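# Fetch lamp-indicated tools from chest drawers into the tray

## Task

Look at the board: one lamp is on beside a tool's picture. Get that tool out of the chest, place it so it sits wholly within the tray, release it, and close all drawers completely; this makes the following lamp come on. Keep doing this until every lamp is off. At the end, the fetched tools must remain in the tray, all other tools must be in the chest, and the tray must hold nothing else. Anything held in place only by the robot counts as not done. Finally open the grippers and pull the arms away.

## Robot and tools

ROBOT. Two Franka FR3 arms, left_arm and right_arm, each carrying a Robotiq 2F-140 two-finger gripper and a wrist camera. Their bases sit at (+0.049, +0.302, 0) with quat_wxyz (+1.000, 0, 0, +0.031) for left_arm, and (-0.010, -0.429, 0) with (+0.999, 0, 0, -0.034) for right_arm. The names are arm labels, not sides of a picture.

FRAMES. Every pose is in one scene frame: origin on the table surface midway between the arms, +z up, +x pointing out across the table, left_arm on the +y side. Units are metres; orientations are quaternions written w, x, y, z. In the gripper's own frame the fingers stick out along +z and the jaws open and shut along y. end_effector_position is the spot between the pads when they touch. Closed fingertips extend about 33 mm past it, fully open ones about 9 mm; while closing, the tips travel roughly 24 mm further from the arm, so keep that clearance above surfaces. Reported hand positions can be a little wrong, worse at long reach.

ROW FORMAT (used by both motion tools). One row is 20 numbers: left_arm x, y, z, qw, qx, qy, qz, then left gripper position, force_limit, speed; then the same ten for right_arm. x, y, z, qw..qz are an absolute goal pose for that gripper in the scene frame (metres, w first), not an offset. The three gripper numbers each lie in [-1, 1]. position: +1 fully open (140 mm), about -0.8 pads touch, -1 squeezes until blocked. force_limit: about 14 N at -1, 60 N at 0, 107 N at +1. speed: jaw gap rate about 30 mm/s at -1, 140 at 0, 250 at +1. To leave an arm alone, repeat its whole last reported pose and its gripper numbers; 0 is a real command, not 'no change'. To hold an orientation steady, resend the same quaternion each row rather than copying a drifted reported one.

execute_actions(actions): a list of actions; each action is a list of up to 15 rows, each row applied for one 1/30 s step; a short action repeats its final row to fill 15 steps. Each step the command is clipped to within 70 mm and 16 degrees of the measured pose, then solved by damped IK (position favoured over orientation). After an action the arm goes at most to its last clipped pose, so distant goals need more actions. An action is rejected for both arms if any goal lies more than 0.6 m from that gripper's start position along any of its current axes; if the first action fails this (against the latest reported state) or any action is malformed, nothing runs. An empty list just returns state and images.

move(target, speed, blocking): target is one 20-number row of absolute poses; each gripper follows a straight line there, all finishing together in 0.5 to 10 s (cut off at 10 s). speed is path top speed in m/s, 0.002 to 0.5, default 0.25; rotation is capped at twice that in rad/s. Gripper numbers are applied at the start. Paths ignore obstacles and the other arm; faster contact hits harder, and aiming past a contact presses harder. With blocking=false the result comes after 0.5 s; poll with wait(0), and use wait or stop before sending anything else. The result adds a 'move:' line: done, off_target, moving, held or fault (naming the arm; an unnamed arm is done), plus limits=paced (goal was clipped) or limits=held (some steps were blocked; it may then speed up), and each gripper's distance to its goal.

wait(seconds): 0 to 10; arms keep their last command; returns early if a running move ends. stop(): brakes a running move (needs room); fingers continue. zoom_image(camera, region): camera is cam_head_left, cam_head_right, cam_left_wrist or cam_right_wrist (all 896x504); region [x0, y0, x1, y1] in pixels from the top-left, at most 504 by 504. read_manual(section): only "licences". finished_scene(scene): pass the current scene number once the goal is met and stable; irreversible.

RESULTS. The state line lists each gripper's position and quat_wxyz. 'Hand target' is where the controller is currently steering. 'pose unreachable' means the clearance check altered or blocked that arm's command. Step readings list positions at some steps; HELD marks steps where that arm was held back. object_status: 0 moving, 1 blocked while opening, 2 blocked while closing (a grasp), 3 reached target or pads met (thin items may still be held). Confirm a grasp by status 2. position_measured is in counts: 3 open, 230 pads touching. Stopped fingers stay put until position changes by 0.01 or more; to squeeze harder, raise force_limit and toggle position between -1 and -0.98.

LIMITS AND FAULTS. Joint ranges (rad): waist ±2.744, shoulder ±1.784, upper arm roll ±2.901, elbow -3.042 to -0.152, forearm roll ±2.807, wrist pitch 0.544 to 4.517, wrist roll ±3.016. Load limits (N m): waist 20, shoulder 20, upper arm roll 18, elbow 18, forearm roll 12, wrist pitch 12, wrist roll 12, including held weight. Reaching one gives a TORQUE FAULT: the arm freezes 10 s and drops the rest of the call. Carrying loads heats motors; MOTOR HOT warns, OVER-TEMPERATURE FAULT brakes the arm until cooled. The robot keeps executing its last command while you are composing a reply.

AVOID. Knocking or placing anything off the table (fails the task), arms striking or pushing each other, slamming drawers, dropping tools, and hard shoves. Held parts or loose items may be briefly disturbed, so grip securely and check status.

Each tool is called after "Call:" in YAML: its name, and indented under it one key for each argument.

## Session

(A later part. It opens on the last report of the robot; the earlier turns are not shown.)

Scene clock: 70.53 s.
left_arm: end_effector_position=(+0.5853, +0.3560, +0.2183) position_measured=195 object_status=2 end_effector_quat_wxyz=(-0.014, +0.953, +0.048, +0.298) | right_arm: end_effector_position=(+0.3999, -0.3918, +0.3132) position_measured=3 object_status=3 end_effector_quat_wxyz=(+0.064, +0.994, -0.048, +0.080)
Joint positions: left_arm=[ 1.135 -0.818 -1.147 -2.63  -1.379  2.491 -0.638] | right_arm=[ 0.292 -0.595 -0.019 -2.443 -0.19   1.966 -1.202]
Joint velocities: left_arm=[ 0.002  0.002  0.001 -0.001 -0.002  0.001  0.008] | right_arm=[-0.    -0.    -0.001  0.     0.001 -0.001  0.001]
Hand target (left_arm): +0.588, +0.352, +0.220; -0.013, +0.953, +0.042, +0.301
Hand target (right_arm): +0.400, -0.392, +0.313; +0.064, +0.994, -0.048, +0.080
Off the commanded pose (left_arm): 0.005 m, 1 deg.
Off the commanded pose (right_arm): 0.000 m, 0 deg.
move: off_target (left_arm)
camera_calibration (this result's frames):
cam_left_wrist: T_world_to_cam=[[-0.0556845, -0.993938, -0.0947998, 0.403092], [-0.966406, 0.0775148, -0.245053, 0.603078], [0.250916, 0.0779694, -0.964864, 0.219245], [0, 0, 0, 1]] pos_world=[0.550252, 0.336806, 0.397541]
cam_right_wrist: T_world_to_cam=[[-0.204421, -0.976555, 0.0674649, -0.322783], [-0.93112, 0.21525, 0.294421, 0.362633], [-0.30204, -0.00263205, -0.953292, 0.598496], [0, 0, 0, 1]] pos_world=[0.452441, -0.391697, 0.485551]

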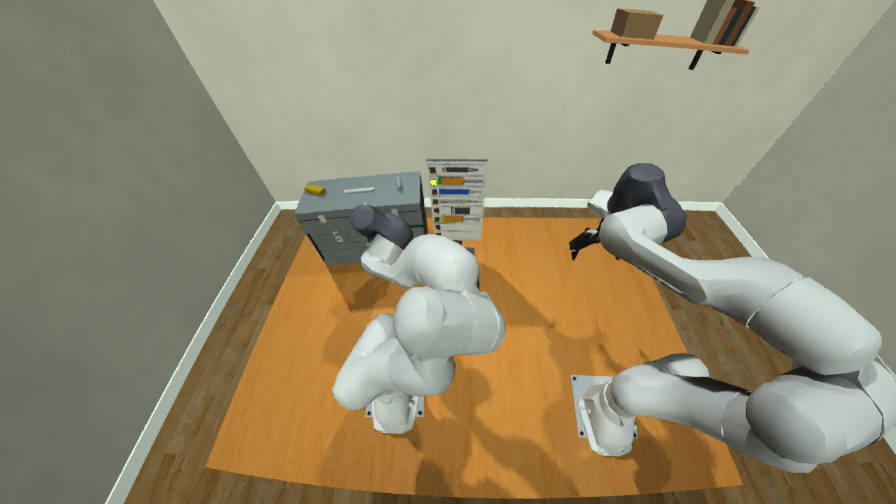

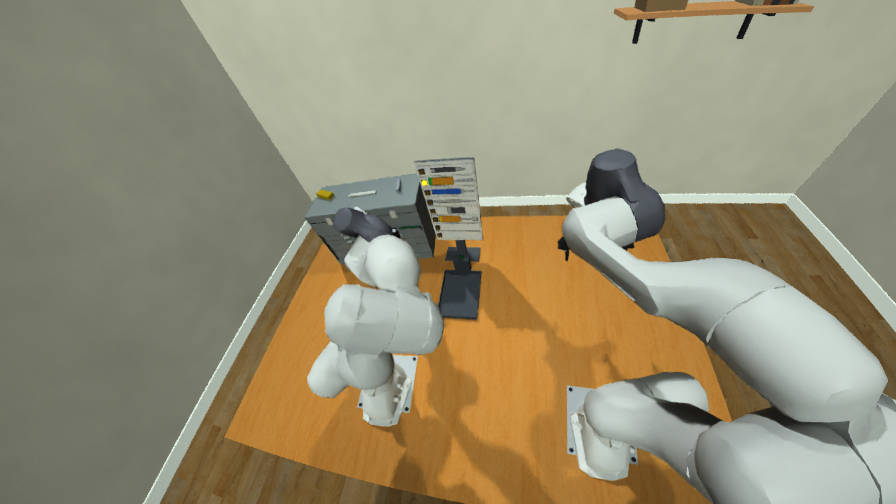

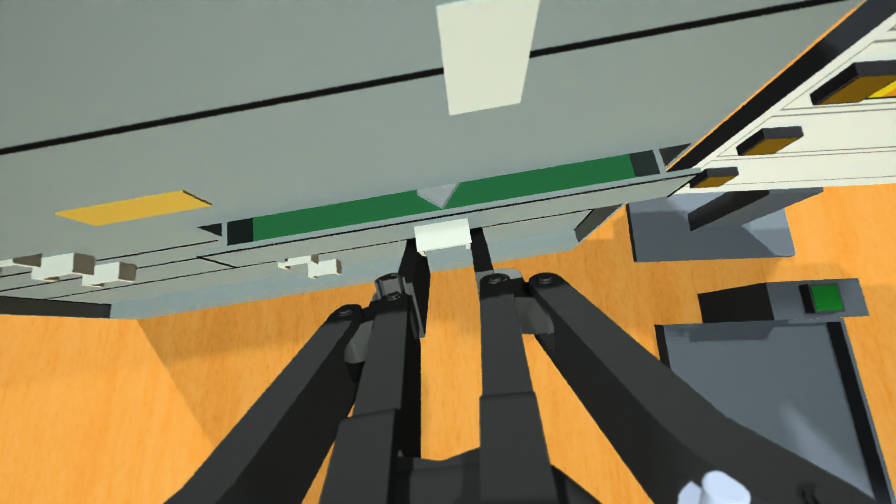

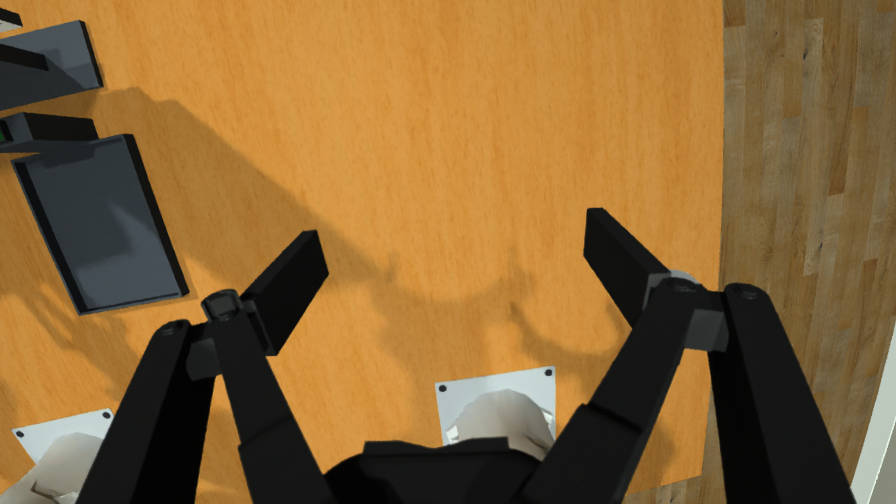

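Call:
move:
  target: [0.47,0.346,0.218,-0.013,0.953,0.042,0.301,-1,0.4,0,0.3999,-0.3918,0.3132,0.064,0.994,-0.048,0.08,1,0,0]
  speed: 0.07

Scene clock: 72.63 s.
left_arm: end_effector_position=(+0.4724, +0.3457, +0.2189) position_measured=195 object_status=2 end_effector_quat_wxyz=(-0.010, +0.952, +0.040, +0.304) | right_arm: end_effector_position=(+0.3999, -0.3918, +0.3132) position_measured=3 object_status=3 end_effector_quat_wxyz=(+0.064, +0.994, -0.048, +0.080)
Joint positions: left_arm=[ 0.766 -1.155 -0.878 -2.976 -1.319  2.341 -0.699] | right_arm=[ 0.292 -0.595 -0.019 -2.443 -0.19   1.966 -1.202]
Joint velocities: left_arm=[-0.    -0.018  0.001 -0.004  0.007 -0.017 -0.024] | right_arm=[ 0.001 -0.    -0.    -0.001  0.001  0.001  0.002]
Hand target (left_arm): +0.471, +0.347, +0.219; -0.011, +0.952, +0.042, +0.303
Hand target (right_arm): +0.400, -0.392, +0.313; +0.064, +0.994, -0.048, +0.080
Off the commanded pose (left_arm): 0.003 m, 1 deg.
Off the commanded pose (right_arm): 0.000 m, 0 deg.
move: done
camera_calibration (this result's frames):
cam_left_wrist: T_world_to_cam=[[-0.0710769, -0.993114, -0.0931289, 0.393247], [-0.961597, 0.0930353, -0.258215, 0.490127], [0.265101, 0.0711994, -0.961588, 0.243869], [0, 0, 0, 1]] pos_world=[0.434606, 0.327576, 0.397682]
cam_right_wrist: T_world_to_cam=[[-0.204422, -0.976555, 0.0674648, -0.322783], [-0.93112, 0.215251, 0.294421, 0.362633], [-0.30204, -0.0026318, -0.953292, 0.598496], [0, 0, 0, 1]] pos_world=[0.452441, -0.391697, 0.485551]

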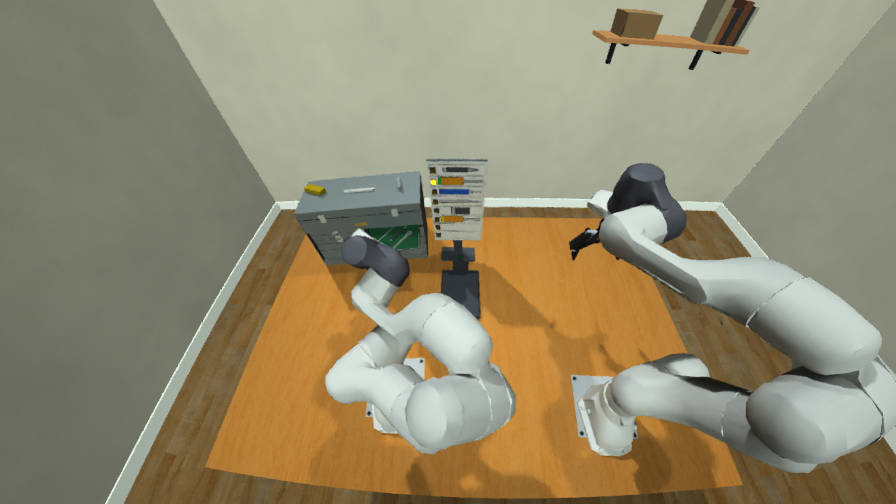

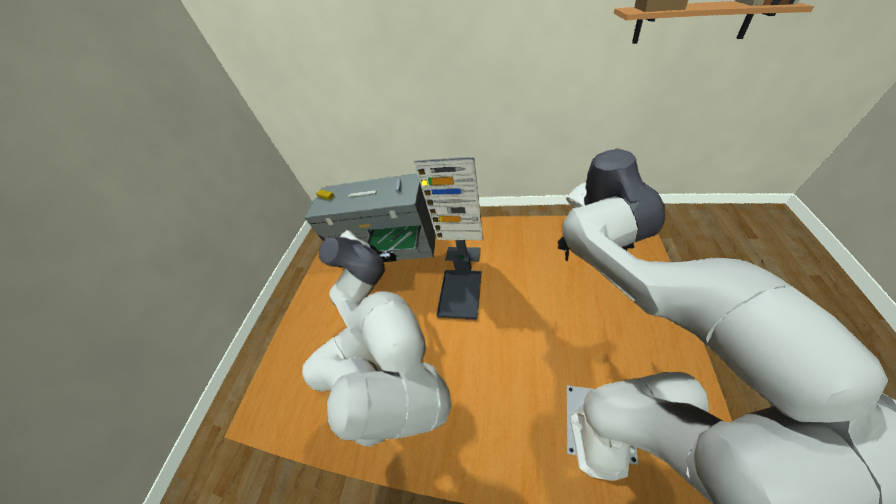

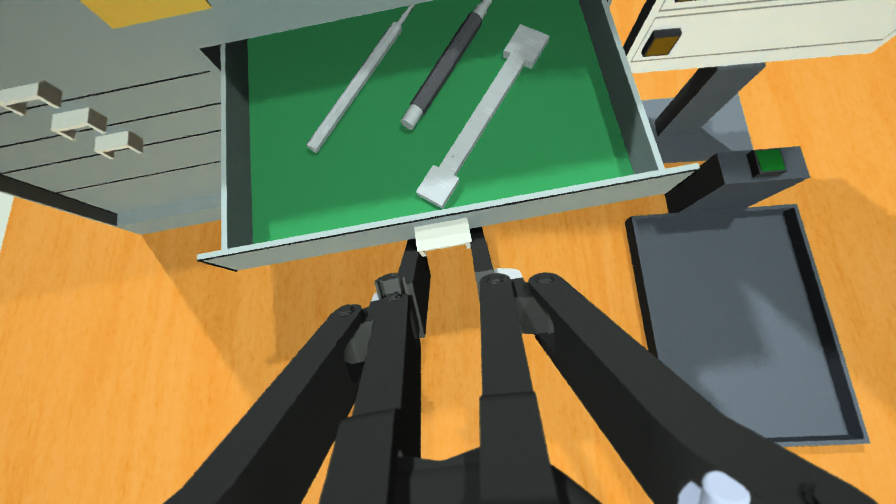

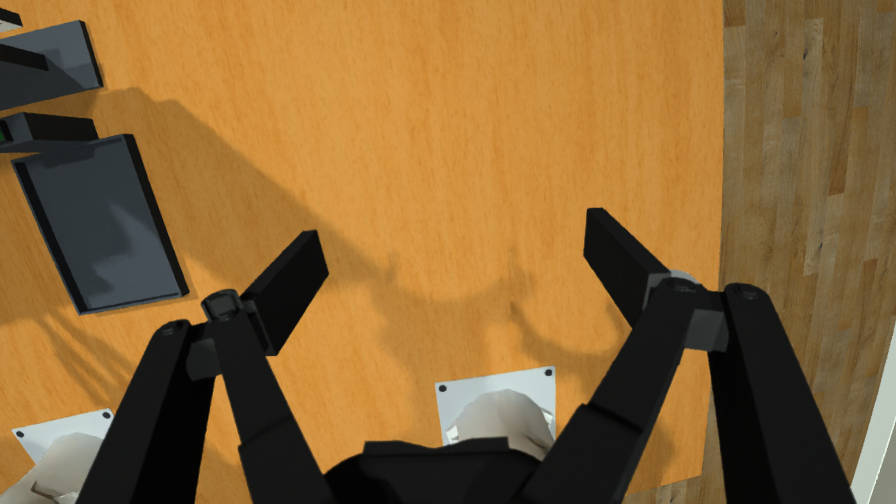

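Call:
move:
  target: [0.615,0.359,0.218,-0.013,0.953,0.042,0.301,-1,0.4,0,0.3999,-0.3918,0.3132,0.064,0.994,-0.048,0.08,1,0,0]
  speed: 0.07

Scene clock: 75.17 s.
left_arm: end_effector_position=(+0.6133, +0.3587, +0.2177) position_measured=195 object_status=2 end_effector_quat_wxyz=(-0.014, +0.953, +0.046, +0.299) | right_arm: end_effector_position=(+0.3999, -0.3918, +0.3132) position_measured=3 object_status=3 end_effector_quat_wxyz=(+0.064, +0.994, -0.048, +0.080)
Joint positions: left_arm=[ 1.231 -0.752 -1.225 -2.549 -1.373  2.528 -0.631] | right_arm=[ 0.292 -0.595 -0.019 -2.443 -0.19   1.966 -1.202]
Joint velocities: left_arm=[ 0.004 -0.001 -0.004  0.003  0.001 -0.001 -0.   ] | right_arm=[ 0.    -0.     0.001 -0.     0.002 -0.    -0.001]
Hand target (left_arm): +0.614, +0.358, +0.217; -0.015, +0.954, +0.041, +0.298
Hand target (right_arm): +0.400, -0.392, +0.313; +0.064, +0.994, -0.048, +0.080
Off the commanded pose (left_arm): 0.002 m, 0 deg.
Off the commanded pose (right_arm): 0.000 m, 0 deg.
move: done
camera_calibration (this result's frames):
cam_left_wrist: T_world_to_cam=[[-0.0596615, -0.993633, -0.0955748, 0.409779], [-0.965398, 0.0817845, -0.247624, 0.628122], [0.253864, 0.0774942, -0.964131, 0.209638], [0, 0, 0, 1]] pos_world=[0.577616, 0.339553, 0.396822]
cam_right_wrist: T_world_to_cam=[[-0.204422, -0.976555, 0.0674648, -0.322783], [-0.93112, 0.21525, 0.294421, 0.362633], [-0.30204, -0.00263181, -0.953292, 0.598496], [0, 0, 0, 1]] pos_world=[0.452441, -0.391697, 0.485551]

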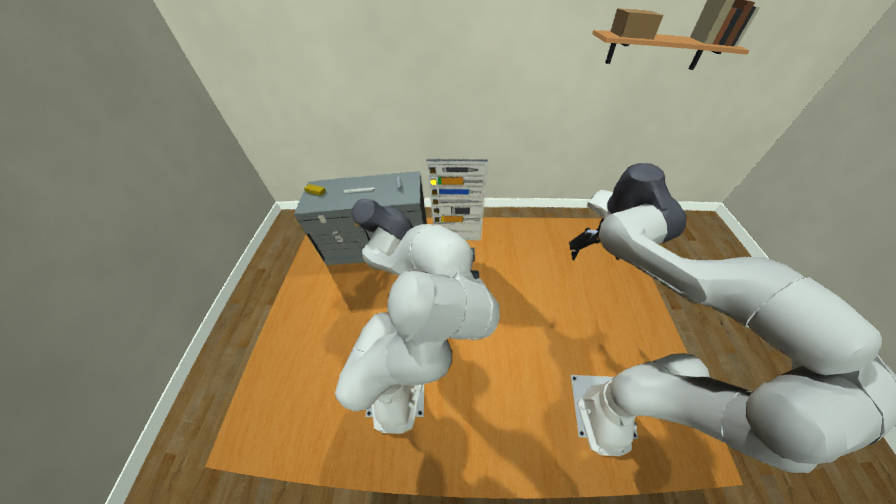

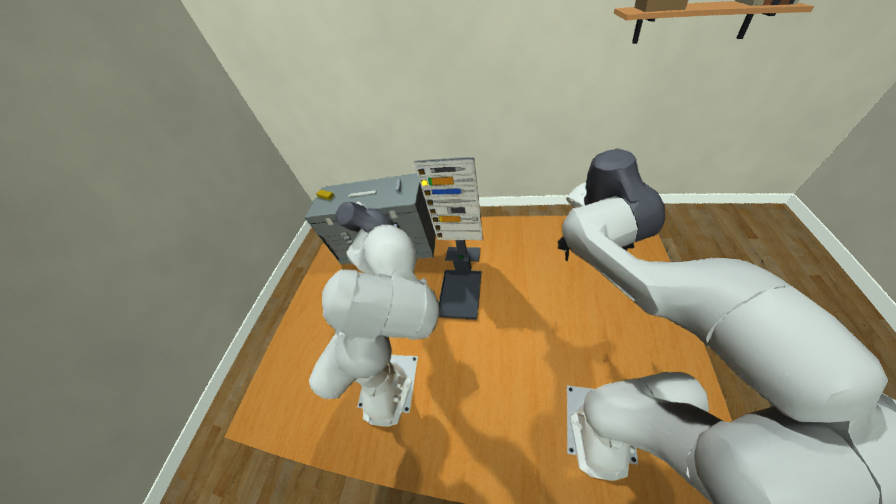

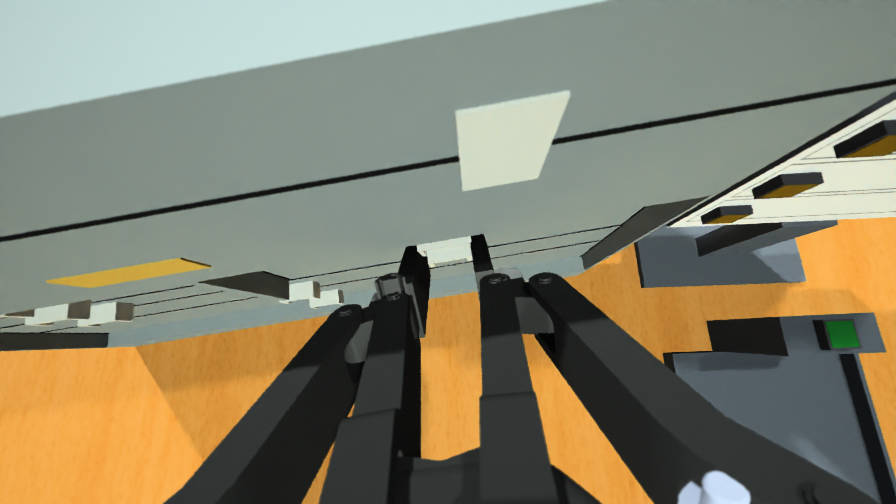

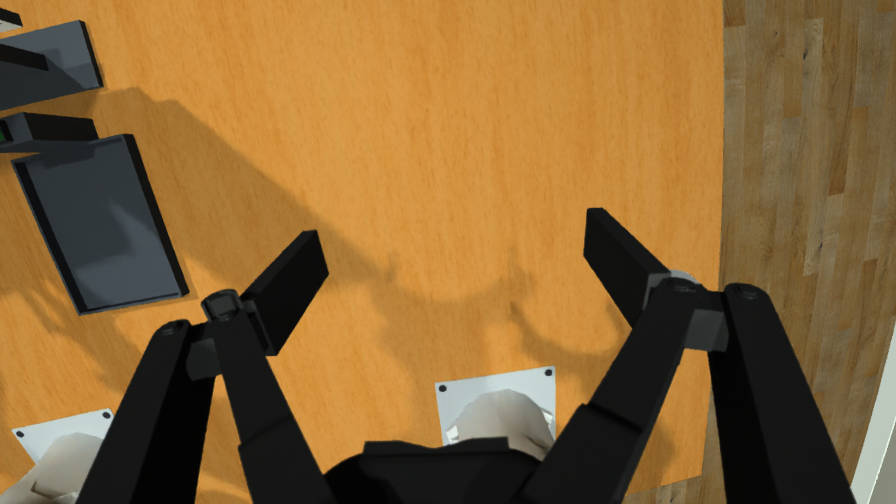

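Call:
execute_actions:
  actions:
    - [[0.613,0.359,0.218,-0.013,0.953,0.042,0.301,0.1,0.4,1,0.3999,-0.3918,0.3132,0.064,0.994,-0.048,0.08,1,0,0]]
    - [[0.595,0.357,0.20,-0.013,0.953,0.042,0.301,0.1,0.4,1,0.3999,-0.3918,0.3132,0.064,0.994,-0.048,0.08,1,0,0]]
    - [[0.595,0.357,0.175,-0.013,0.953,0.042,0.301,0.1,0.4,1,0.3999,-0.3918,0.3132,0.064,0.994,-0.048,0.08,1,0,0]]
    - [[0.612,0.359,0.175,-0.013,0.953,0.042,0.301,0.1,0.4,1,0.3999,-0.3918,0.3132,0.064,0.994,-0.048,0.08,1,0,0]]
    - [[0.612,0.359,0.175,-0.013,0.953,0.042,0.301,0.1,0.4,1,0.3999,-0.3918,0.3132,0.064,0.994,-0.048,0.08,1,0,0]]
    - [[0.612,0.359,0.175,-0.013,0.953,0.042,0.301,-1,0.4,0,0.3999,-0.3918,0.3132,0.064,0.994,-0.048,0.08,1,0,0]]
    - [[0.612,0.359,0.175,-0.013,0.953,0.042,0.301,-1,0.4,0,0.3999,-0.3918,0.3132,0.064,0.994,-0.048,0.08,1,0,0]]

Call:
move:
  target: [0.48,0.347,0.175,-0.013,0.953,0.042,0.301,-1,0.4,0,0.3999,-0.3918,0.3132,0.064,0.994,-0.048,0.08,1,0,0]
  speed: 0.07

Scene clock: 78.97 s.
left_arm: end_effector_position=(+0.6109, +0.3595, +0.1746) position_measured=196 object_status=2 end_effector_quat_wxyz=(-0.013, +0.953, +0.044, +0.300) | right_arm: end_effector_position=(+0.3999, -0.3918, +0.3132) position_measured=3 object_status=3 end_effector_quat_wxyz=(+0.064, +0.994, -0.048, +0.080)
Joint positions: left_arm=[ 1.306 -0.697 -1.361 -2.563 -1.525  2.611 -0.501] | right_arm=[ 0.292 -0.595 -0.019 -2.443 -0.19   1.966 -1.202]
Joint velocities: left_arm=[-0.    -0.     0.    -0.001  0.    -0.001  0.001] | right_arm=[ 0.    -0.    -0.001 -0.001 -0.     0.001 -0.   ]
Hand target (left_arm): +0.612, +0.359, +0.175; -0.013, +0.953, +0.042, +0.301
Hand target (right_arm): +0.400, -0.392, +0.313; +0.064, +0.994, -0.048, +0.080
Off the commanded pose (left_arm): 0.001 m, 0 deg.
Off the commanded pose (right_arm): 0.000 m, 0 deg.
Step readings (end_effector_position; steps 1 to 15: 1st action; 16 to 30: 2nd action; 31 to 45: 3rd action; 46 to 60: 4th action; 61 to 75: 5th action; 76 to 90: 6th action; 91 to 105: 7th action):
0: left_arm (+0.6133, +0.3587, +0.2177) | right_arm (+0.3999, -0.3918, +0.3132)
1: left_arm (+0.6133, +0.3587, +0.2178) | right_arm (+0.3999, -0.3918, +0.3132)
2: left_arm (+0.6131, +0.3586, +0.2175) | right_arm (+0.3999, -0.3918, +0.3132)
4: left_arm (+0.6130, +0.3588, +0.2176) | right_arm (+0.3999, -0.3918, +0.3132)
8: left_arm (+0.6130, +0.3591, +0.2177) | right_arm (+0.3999, -0.3918, +0.3132)
15: left_arm (+0.6130, +0.3591, +0.2178) | right_arm (+0.3999, -0.3918, +0.3132)
16: left_arm (+0.6105, +0.3590, +0.2156) | right_arm (+0.3999, -0.3918, +0.3132)
17: left_arm (+0.6051, +0.3582, +0.2098) | right_arm (+0.3999, -0.3918, +0.3132)
19: left_arm (+0.5979, +0.3573, +0.2021) | right_arm (+0.3999, -0.3918, +0.3132)
23: left_arm (+0.5947, +0.3564, +0.1988) | right_arm (+0.3999, -0.3918, +0.3132)
30: left_arm (+0.5949, +0.3566, +0.1993) | right_arm (+0.3999, -0.3918, +0.3132)
31: left_arm (+0.5953, +0.3565, +0.1961) | right_arm (+0.3999, -0.3918, +0.3132)
32: left_arm (+0.5938, +0.3547, +0.1890) | right_arm (+0.3999, -0.3918, +0.3132)
34: left_arm (+0.5921, +0.3525, +0.1793) | right_arm (+0.3999, -0.3918, +0.3132)
38: left_arm (+0.5924, +0.3540, +0.1739) | right_arm (+0.3999, -0.3918, +0.3132)
45: left_arm (+0.5933, +0.3564, +0.1739) | right_arm (+0.3999, -0.3918, +0.3132)
46: left_arm (+0.5962, +0.3564, +0.1737) | right_arm (+0.3999, -0.3918, +0.3132)
47: left_arm (+0.6005, +0.3560, +0.1743) | right_arm (+0.3999, -0.3918, +0.3132)
49: left_arm (+0.6062, +0.3566, +0.1751) | right_arm (+0.3999, -0.3918, +0.3132)
53: left_arm (+0.6099, +0.3580, +0.1746) | right_arm (+0.3999, -0.3918, +0.3132)
60: left_arm (+0.6107, +0.3584, +0.1742) | right_arm (+0.3999, -0.3918, +0.3132)
61: left_arm (+0.6107, +0.3584, +0.1742) | right_arm (+0.3999, -0.3918, +0.3132)
62: left_arm (+0.6107, +0.3584, +0.1742) | right_arm (+0.3999, -0.3918, +0.3132)
64: left_arm (+0.6108, +0.3584, +0.1742) | right_arm (+0.3999, -0.3918, +0.3132)
68: left_arm (+0.6108, +0.3584, +0.1743) | right_arm (+0.3999, -0.3918, +0.3132)
75: left_arm (+0.6108, +0.3584, +0.1743) | right_arm (+0.3999, -0.3918, +0.3132)
76: left_arm (+0.6109, +0.3584, +0.1743) | right_arm (+0.3999, -0.3918, +0.3132)
77: left_arm (+0.6109, +0.3584, +0.1743) | right_arm (+0.3999, -0.3918, +0.3132)
79: left_arm (+0.6109, +0.3585, +0.1744) | right_arm (+0.3999, -0.3918, +0.3132)
83: left_arm (+0.6109, +0.3585, +0.1744) | right_arm (+0.3999, -0.3918, +0.3132)
90: left_arm (+0.6109, +0.3595, +0.1746) | right_arm (+0.3999, -0.3918, +0.3132)
91: left_arm (+0.6109, +0.3595, +0.1746) | right_arm (+0.3999, -0.3918, +0.3132)
92: left_arm (+0.6109, +0.3595, +0.1746) | right_arm (+0.3999, -0.3918, +0.3132)
94: left_arm (+0.6109, +0.3595, +0.1746) | right_arm (+0.3999, -0.3918, +0.3132)
98: left_arm (+0.6109, +0.3595, +0.1746) | right_arm (+0.3999, -0.3918, +0.3132)
105: end_effector_position above
camera_calibration (this result's frames):
cam_left_wrist: T_world_to_cam=[[-0.0640003, -0.993379, -0.0954078, 0.408884], [-0.964903, 0.0859966, -0.248127, 0.613407], [0.254688, 0.0761791, -0.964018, 0.168564], [0, 0, 0, 1]] pos_world=[0.575116, 0.340585, 0.353712]
cam_right_wrist: T_world_to_cam=[[-0.204421, -0.976555, 0.0674649, -0.322783], [-0.93112, 0.21525, 0.294421, 0.362633], [-0.30204, -0.00263197, -0.953292, 0.598496], [0, 0, 0, 1]] pos_world=[0.452441, -0.391697, 0.485551]

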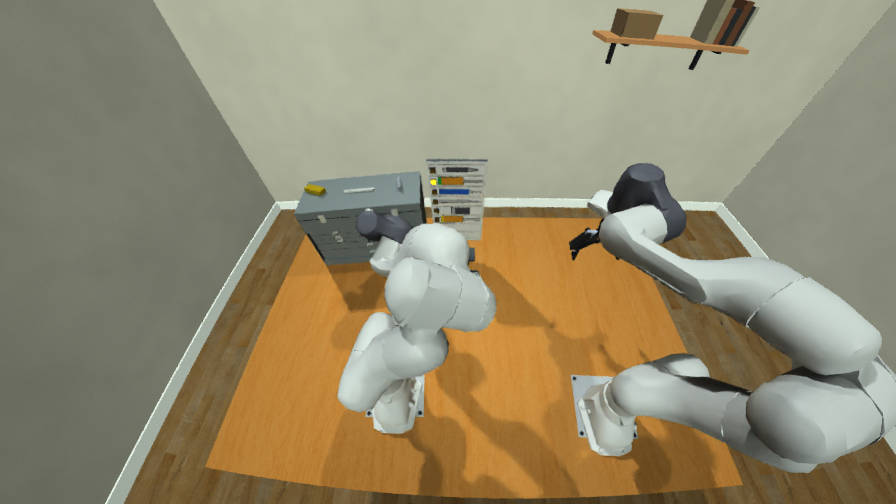

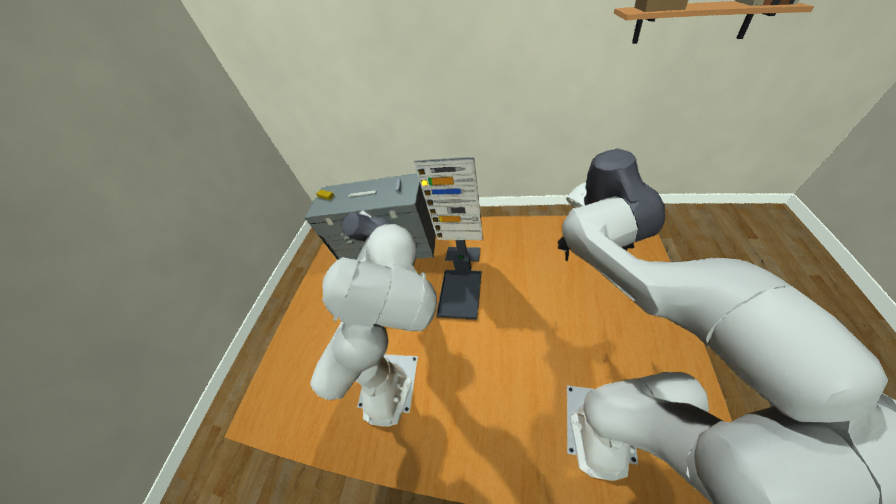

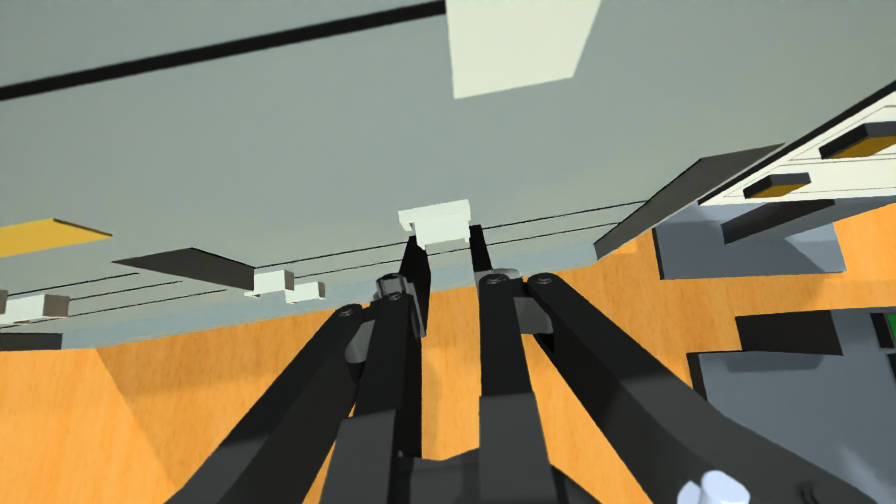

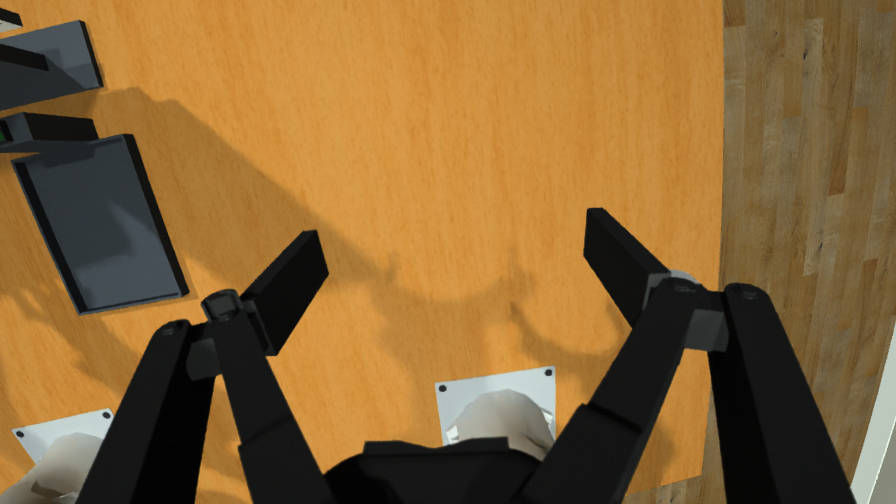

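Scene clock: 81.10 s.
left_arm: end_effector_position=(+0.4984, +0.3492, +0.1762) position_measured=196 object_status=2 end_effector_quat_wxyz=(-0.013, +0.951, +0.037, +0.305) | right_arm: end_effector_position=(+0.3999, -0.3918, +0.3132) position_measured=3 object_status=3 end_effector_quat_wxyz=(+0.064, +0.994, -0.048, +0.080)
Joint positions: left_arm=[ 0.845 -0.927 -1.04  -2.919 -1.533  2.531 -0.529] | right_arm=[ 0.292 -0.595 -0.019 -2.443 -0.19   1.966 -1.202]
Joint velocities: left_arm=[-0.001  0.001  0.001  0.001  0.     0.002  0.   ] | right_arm=[-0.001  0.    -0.001 -0.001  0.001  0.    -0.001]
Hand target (left_arm): +0.499, +0.349, +0.176; -0.013, +0.951, +0.037, +0.305
Hand target (right_arm): +0.400, -0.392, +0.313; +0.064, +0.994, -0.048, +0.080
Off the commanded pose (left_arm): 0.019 m, 1 deg.
Off the commanded pose (right_arm): 0.000 m, 0 deg.
move: held (left_arm); limits=held; held on 11 of 64 steps (left_arm), including the last (left_arm)
pose unreachable (left arm): on one or more control steps of this call, first in action 0 (counted from 0), this arm could not follow its commanded pose, so it was not sent that pose on those steps. On the call's last step it was still not sent that pose. It may still have moved: this result reports where it is.
cause: the commanded pose would bring two parts of the arm too close to each other (joints 2 (shoulder) to 5 (forearm roll) lie between them).
camera_calibration (this result's frames):
cam_left_wrist: T_world_to_cam=[[-0.0763487, -0.991951, -0.101012, 0.398206], [-0.960623, 0.100323, -0.259112, 0.500847], [0.26716, 0.0772513, -0.960551, 0.192322], [0, 0, 0, 1]] pos_world=[0.460147, 0.329898, 0.354733]
cam_right_wrist: T_world_to_cam=[[-0.204422, -0.976555, 0.0674648, -0.322783], [-0.93112, 0.21525, 0.294421, 0.362633], [-0.30204, -0.00263192, -0.953292, 0.598496], [0, 0, 0, 1]] pos_world=[0.452441, -0.391697, 0.485551]

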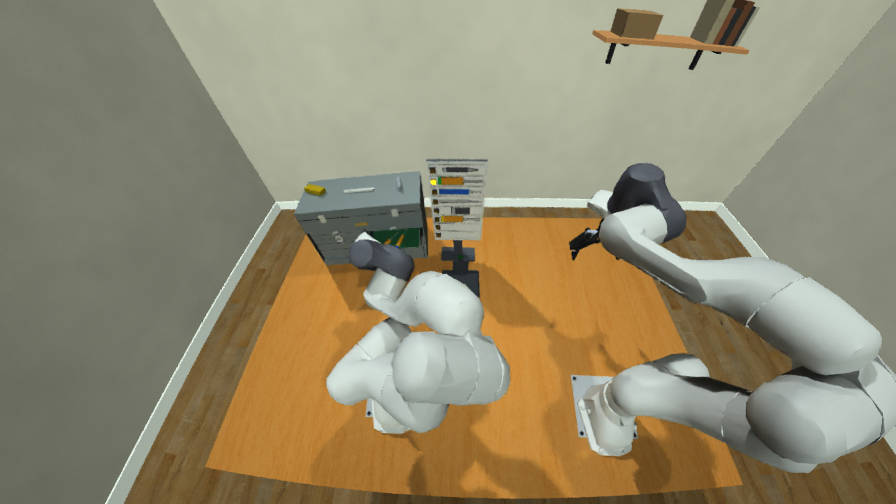

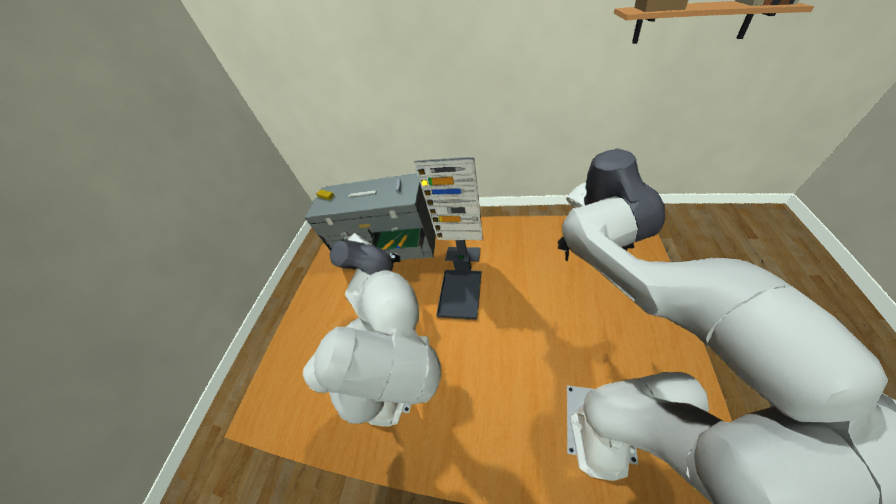

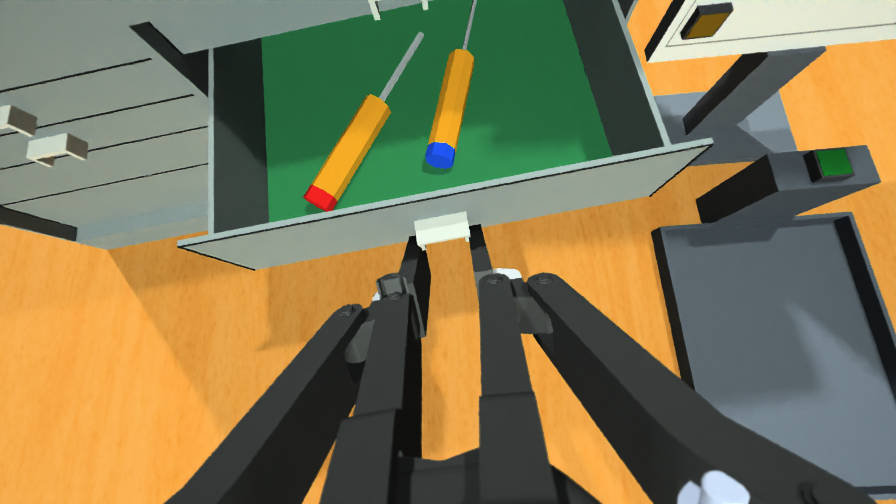

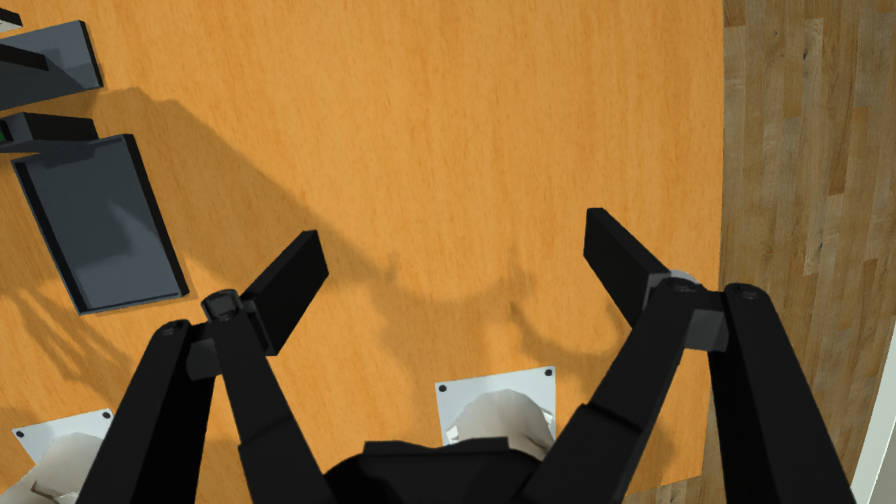

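Call:
move:
  target: [0.613,0.359,0.175,-0.013,0.953,0.042,0.301,-1,0.4,0,0.3999,-0.3918,0.3132,0.064,0.994,-0.048,0.08,1,0,0]
  speed: 0.08

Call:
execute_actions:
  actions:
    - [[0.613,0.359,0.175,-0.013,0.953,0.042,0.301,0.1,0.4,1,0.3999,-0.3918,0.3132,0.064,0.994,-0.048,0.08,1,0,0]]
    - [[0.585,0.357,0.175,-0.013,0.953,0.042,0.301,0.1,0.4,1,0.3999,-0.3918,0.3132,0.064,0.994,-0.048,0.08,1,0,0]]
    - [[0.58,0.42,0.15,-0.013,0.953,0.042,0.301,0.1,0.4,1,0.3999,-0.3918,0.3132,0.064,0.994,-0.048,0.08,1,0,0]]
    - [[0.575,0.479,0.128,-0.013,0.953,0.042,0.301,0.1,0.4,1,0.3999,-0.3918,0.3132,0.064,0.994,-0.048,0.08,1,0,0]]
    - [[0.575,0.479,0.128,-0.013,0.953,0.042,0.301,0.1,0.4,1,0.3999,-0.3918,0.3132,0.064,0.994,-0.048,0.08,1,0,0]]

Scene clock: 83.20 s.
left_arm: end_effector_position=(+0.6114, +0.3596, +0.1745) position_measured=196 object_status=2 end_effector_quat_wxyz=(-0.015, +0.953, +0.043, +0.300) | right_arm: end_effector_position=(+0.3999, -0.3918, +0.3132) position_measured=3 object_status=3 end_effector_quat_wxyz=(+0.064, +0.994, -0.048, +0.080)
Joint positions: left_arm=[ 1.304 -0.686 -1.363 -2.562 -1.52   2.625 -0.5  ] | right_arm=[ 0.292 -0.595 -0.019 -2.443 -0.19   1.966 -1.202]
Joint velocities: left_arm=[ 0.005 -0.001 -0.004  0.002  0.001 -0.001  0.001] | right_arm=[-0.     0.001 -0.    -0.    -0.     0.     0.001]
Hand target (left_arm): +0.612, +0.358, +0.173; -0.015, +0.953, +0.041, +0.298
Hand target (right_arm): +0.400, -0.392, +0.313; +0.064, +0.994, -0.048, +0.080
Off the commanded pose (left_arm): 0.002 m, 0 deg.
Off the commanded pose (right_arm): 0.000 m, 0 deg.
move: done
camera_calibration (this result's frames):
cam_left_wrist: T_world_to_cam=[[-0.0649873, -0.992898, -0.0996509, 0.410105], [-0.964683, 0.0880569, -0.248261, 0.613011], [0.255272, 0.0799977, -0.963554, 0.166528], [0, 0, 0, 1]] pos_world=[0.575502, 0.339891, 0.353512]
cam_right_wrist: T_world_to_cam=[[-0.204421, -0.976555, 0.0674648, -0.322783], [-0.93112, 0.21525, 0.294421, 0.362633], [-0.30204, -0.00263186, -0.953292, 0.598496], [0, 0, 0, 1]] pos_world=[0.452441, -0.391697, 0.485551]

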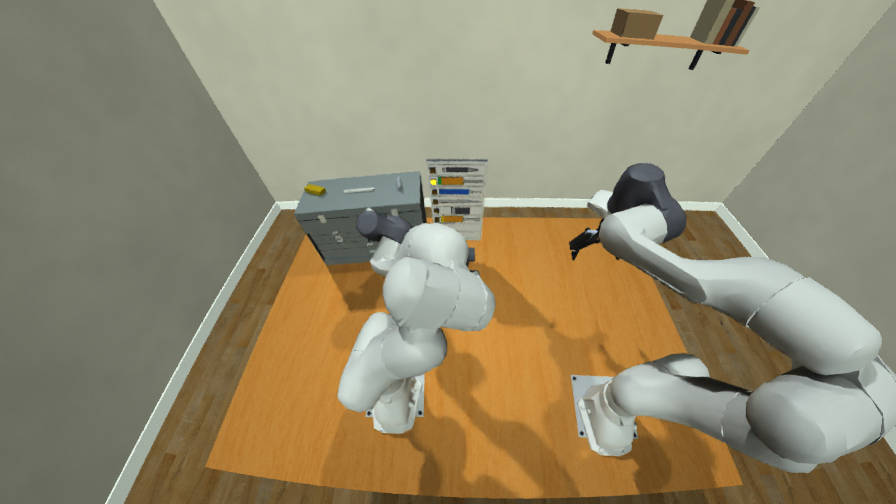

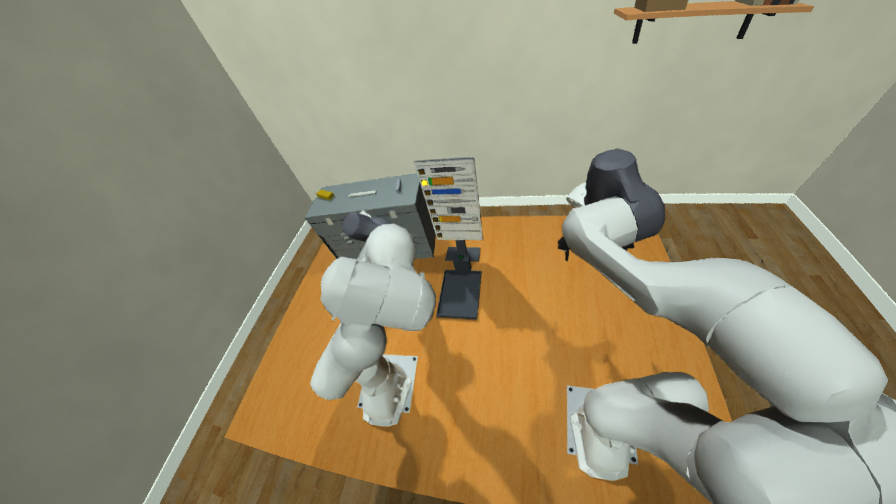

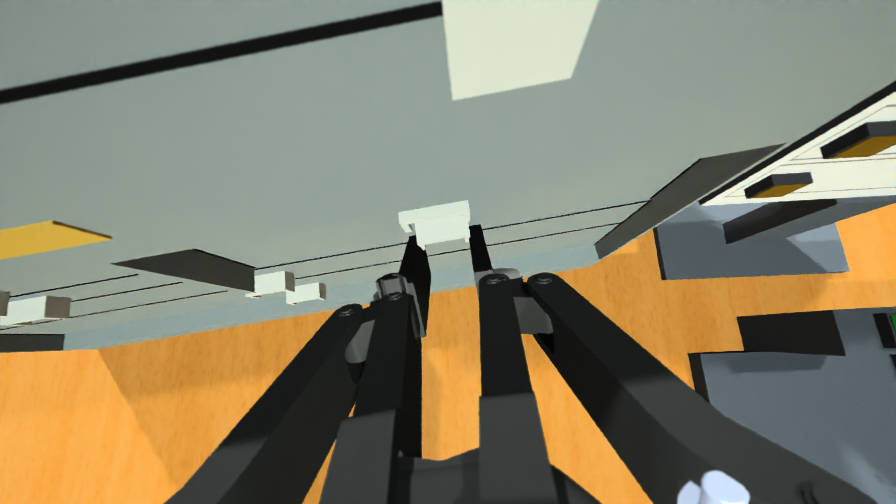

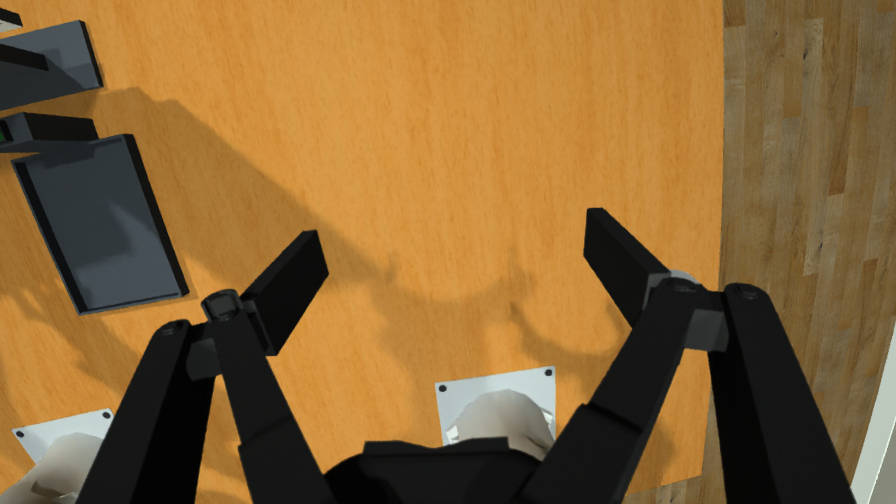

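Scene clock: 85.70 s.
left_arm: end_effector_position=(+0.5745, +0.4781, +0.1276) position_measured=117 object_status=3 end_effector_quat_wxyz=(-0.009, +0.953, +0.052, +0.299) | right_arm: end_effector_position=(+0.3999, -0.3918, +0.3132) position_measured=3 object_status=3 end_effector_quat_wxyz=(+0.064, +0.994, -0.048, +0.080)
Joint positions: left_arm=[ 1.646 -0.48  -1.442 -2.57  -1.664  2.644 -0.052] | right_arm=[ 0.292 -0.595 -0.019 -2.443 -0.19   1.966 -1.202]
Joint velocities: left_arm=[ 0.    -0.    -0.    -0.    -0.019 -0.003  0.071] | right_arm=[ 0.    -0.001  0.     0.     0.001 -0.001  0.001]
Hand target (left_arm): +0.575, +0.479, +0.128; -0.013, +0.953, +0.042, +0.300
Hand target (right_arm): +0.400, -0.392, +0.313; +0.064, +0.994, -0.048, +0.080
Off the commanded pose (left_arm): 0.001 m, 1 deg.
Off the commanded pose (right_arm): 0.000 m, 0 deg.
Step readings (end_effector_position; steps 1 to 15: 1st action; 16 to 30: 2nd action; 31 to 45: 3rd action; 46 to 60: 4th action; 61 to 75: 5th action):
0: left_arm (+0.6114, +0.3596, +0.1745) | right_arm (+0.3999, -0.3918, +0.3132)
1: left_arm (+0.6115, +0.3595, +0.1745) | right_arm (+0.3999, -0.3918, +0.3132)
2: left_arm (+0.6115, +0.3596, +0.1745) | right_arm (+0.3999, -0.3918, +0.3132)
4: left_arm (+0.6118, +0.3595, +0.1747) | right_arm (+0.3999, -0.3918, +0.3132)
8: left_arm (+0.6121, +0.3592, +0.1748) | right_arm (+0.3999, -0.3918, +0.3132)
15: left_arm (+0.6121, +0.3591, +0.1748) | right_arm (+0.3999, -0.3918, +0.3132)
16: left_arm (+0.6082, +0.3592, +0.1753) | right_arm (+0.3999, -0.3918, +0.3132)
17: left_arm (+0.6021, +0.3599, +0.1744) | right_arm (+0.3999, -0.3918, +0.3132)
19: left_arm (+0.5934, +0.3599, +0.1735) | right_arm (+0.3999, -0.3918, +0.3132)
23: left_arm (+0.5874, +0.3586, +0.1749) | right_arm (+0.3999, -0.3918, +0.3132)
30: left_arm (+0.5860, +0.3578, +0.1758) | right_arm (+0.3999, -0.3918, +0.3132)
31: left_arm (+0.5855, +0.3620, +0.1735) | right_arm (+0.3999, -0.3918, +0.3132)
32: left_arm (+0.5821, +0.3748, +0.1690) | right_arm (+0.3999, -0.3918, +0.3132)
34: left_arm (+0.5750, +0.4010, +0.1610) | right_arm (+0.3999, -0.3918, +0.3132)
38: left_arm (+0.5739, +0.4196, +0.1513) | right_arm (+0.3999, -0.3918, +0.3132)
45: left_arm (+0.5778, +0.4194, +0.1483) | right_arm (+0.3999, -0.3918, +0.3132)
46: left_arm (+0.5776, +0.4234, +0.1464) | right_arm (+0.3999, -0.3918, +0.3132)
47: left_arm (+0.5747, +0.4354, +0.1441) | right_arm (+0.3999, -0.3918, +0.3132)
49: left_arm (+0.5677, +0.4606, +0.1391) | right_arm (+0.3999, -0.3918, +0.3132)
53: left_arm (+0.5678, +0.4777, +0.1309) | right_arm (+0.3999, -0.3918, +0.3132)
60: left_arm (+0.5724, +0.4780, +0.1262) | right_arm (+0.3999, -0.3918, +0.3132)
61: left_arm (+0.5727, +0.4780, +0.1263) | right_arm (+0.3999, -0.3918, +0.3132)
62: left_arm (+0.5730, +0.4780, +0.1265) | right_arm (+0.3999, -0.3918, +0.3132)
64: left_arm (+0.5734, +0.4781, +0.1268) | right_arm (+0.3999, -0.3918, +0.3132)
68: left_arm (+0.5741, +0.4781, +0.1272) | right_arm (+0.3999, -0.3918, +0.3132)
75: end_effector_position above
camera_calibration (this result's frames):
cam_left_wrist: T_world_to_cam=[[-0.0503753, -0.995255, -0.0832463, 0.511382], [-0.966248, 0.0696522, -0.248018, 0.564995], [0.25264, 0.0679426, -0.965172, 0.128718], [0, 0, 0, 1]] pos_world=[0.539167, 0.460857, 0.306935]
cam_right_wrist: T_world_to_cam=[[-0.204422, -0.976555, 0.0674649, -0.322783], [-0.93112, 0.21525, 0.294421, 0.362633], [-0.30204, -0.00263195, -0.953292, 0.598496], [0, 0, 0, 1]] pos_world=[0.452441, -0.391697, 0.485551]

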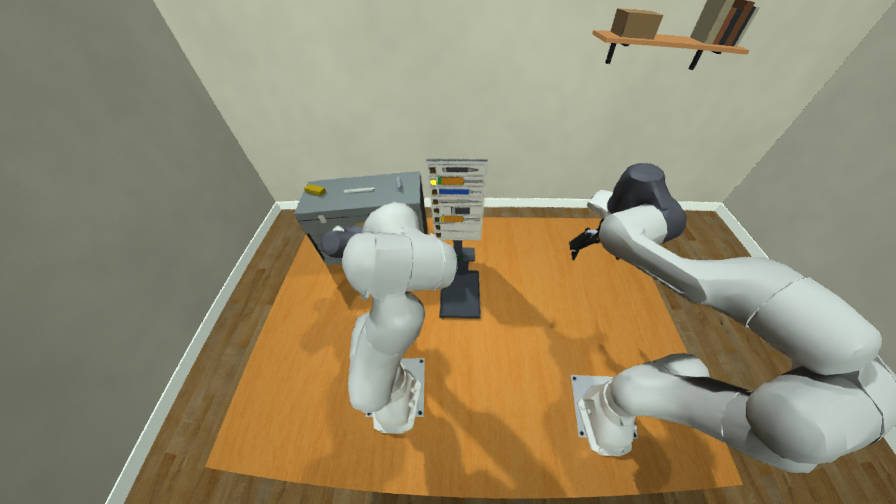

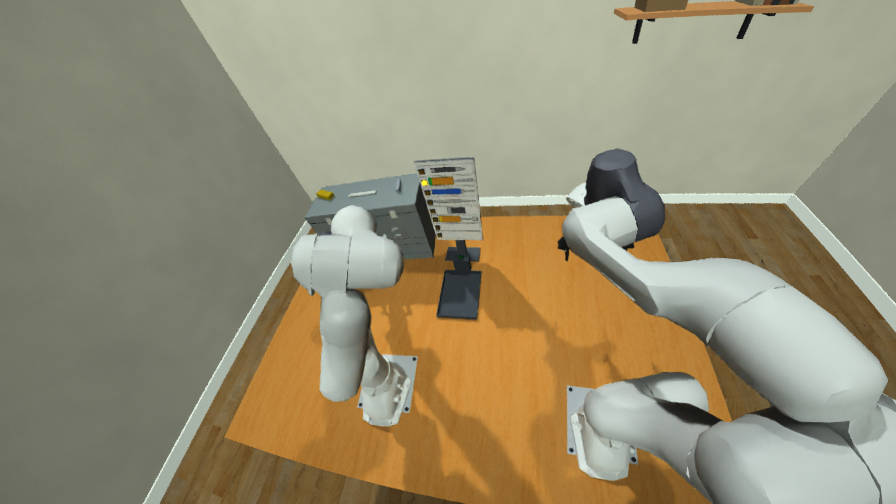

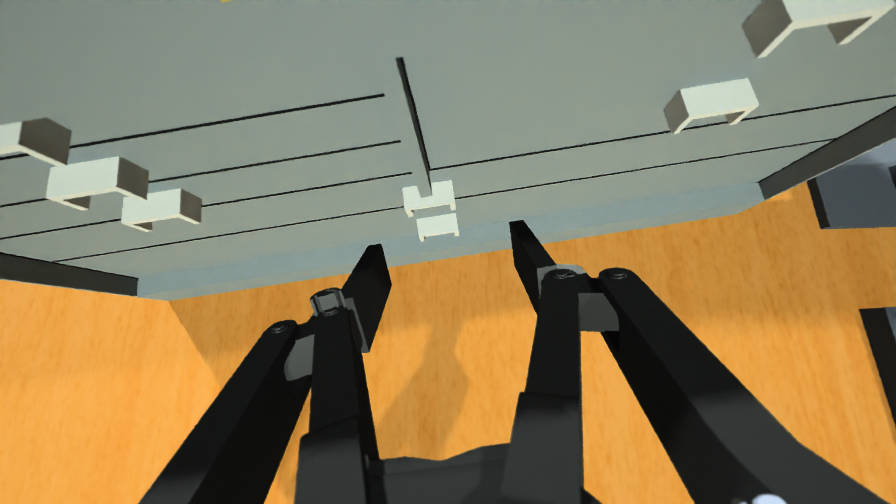

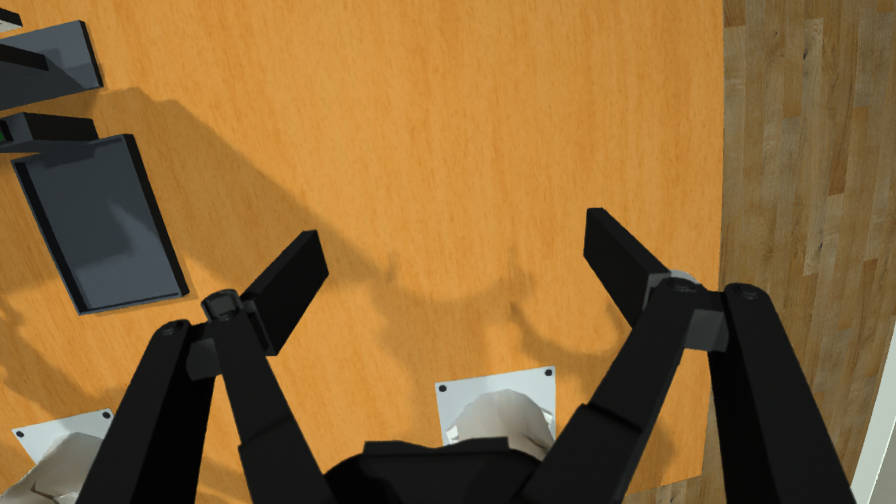

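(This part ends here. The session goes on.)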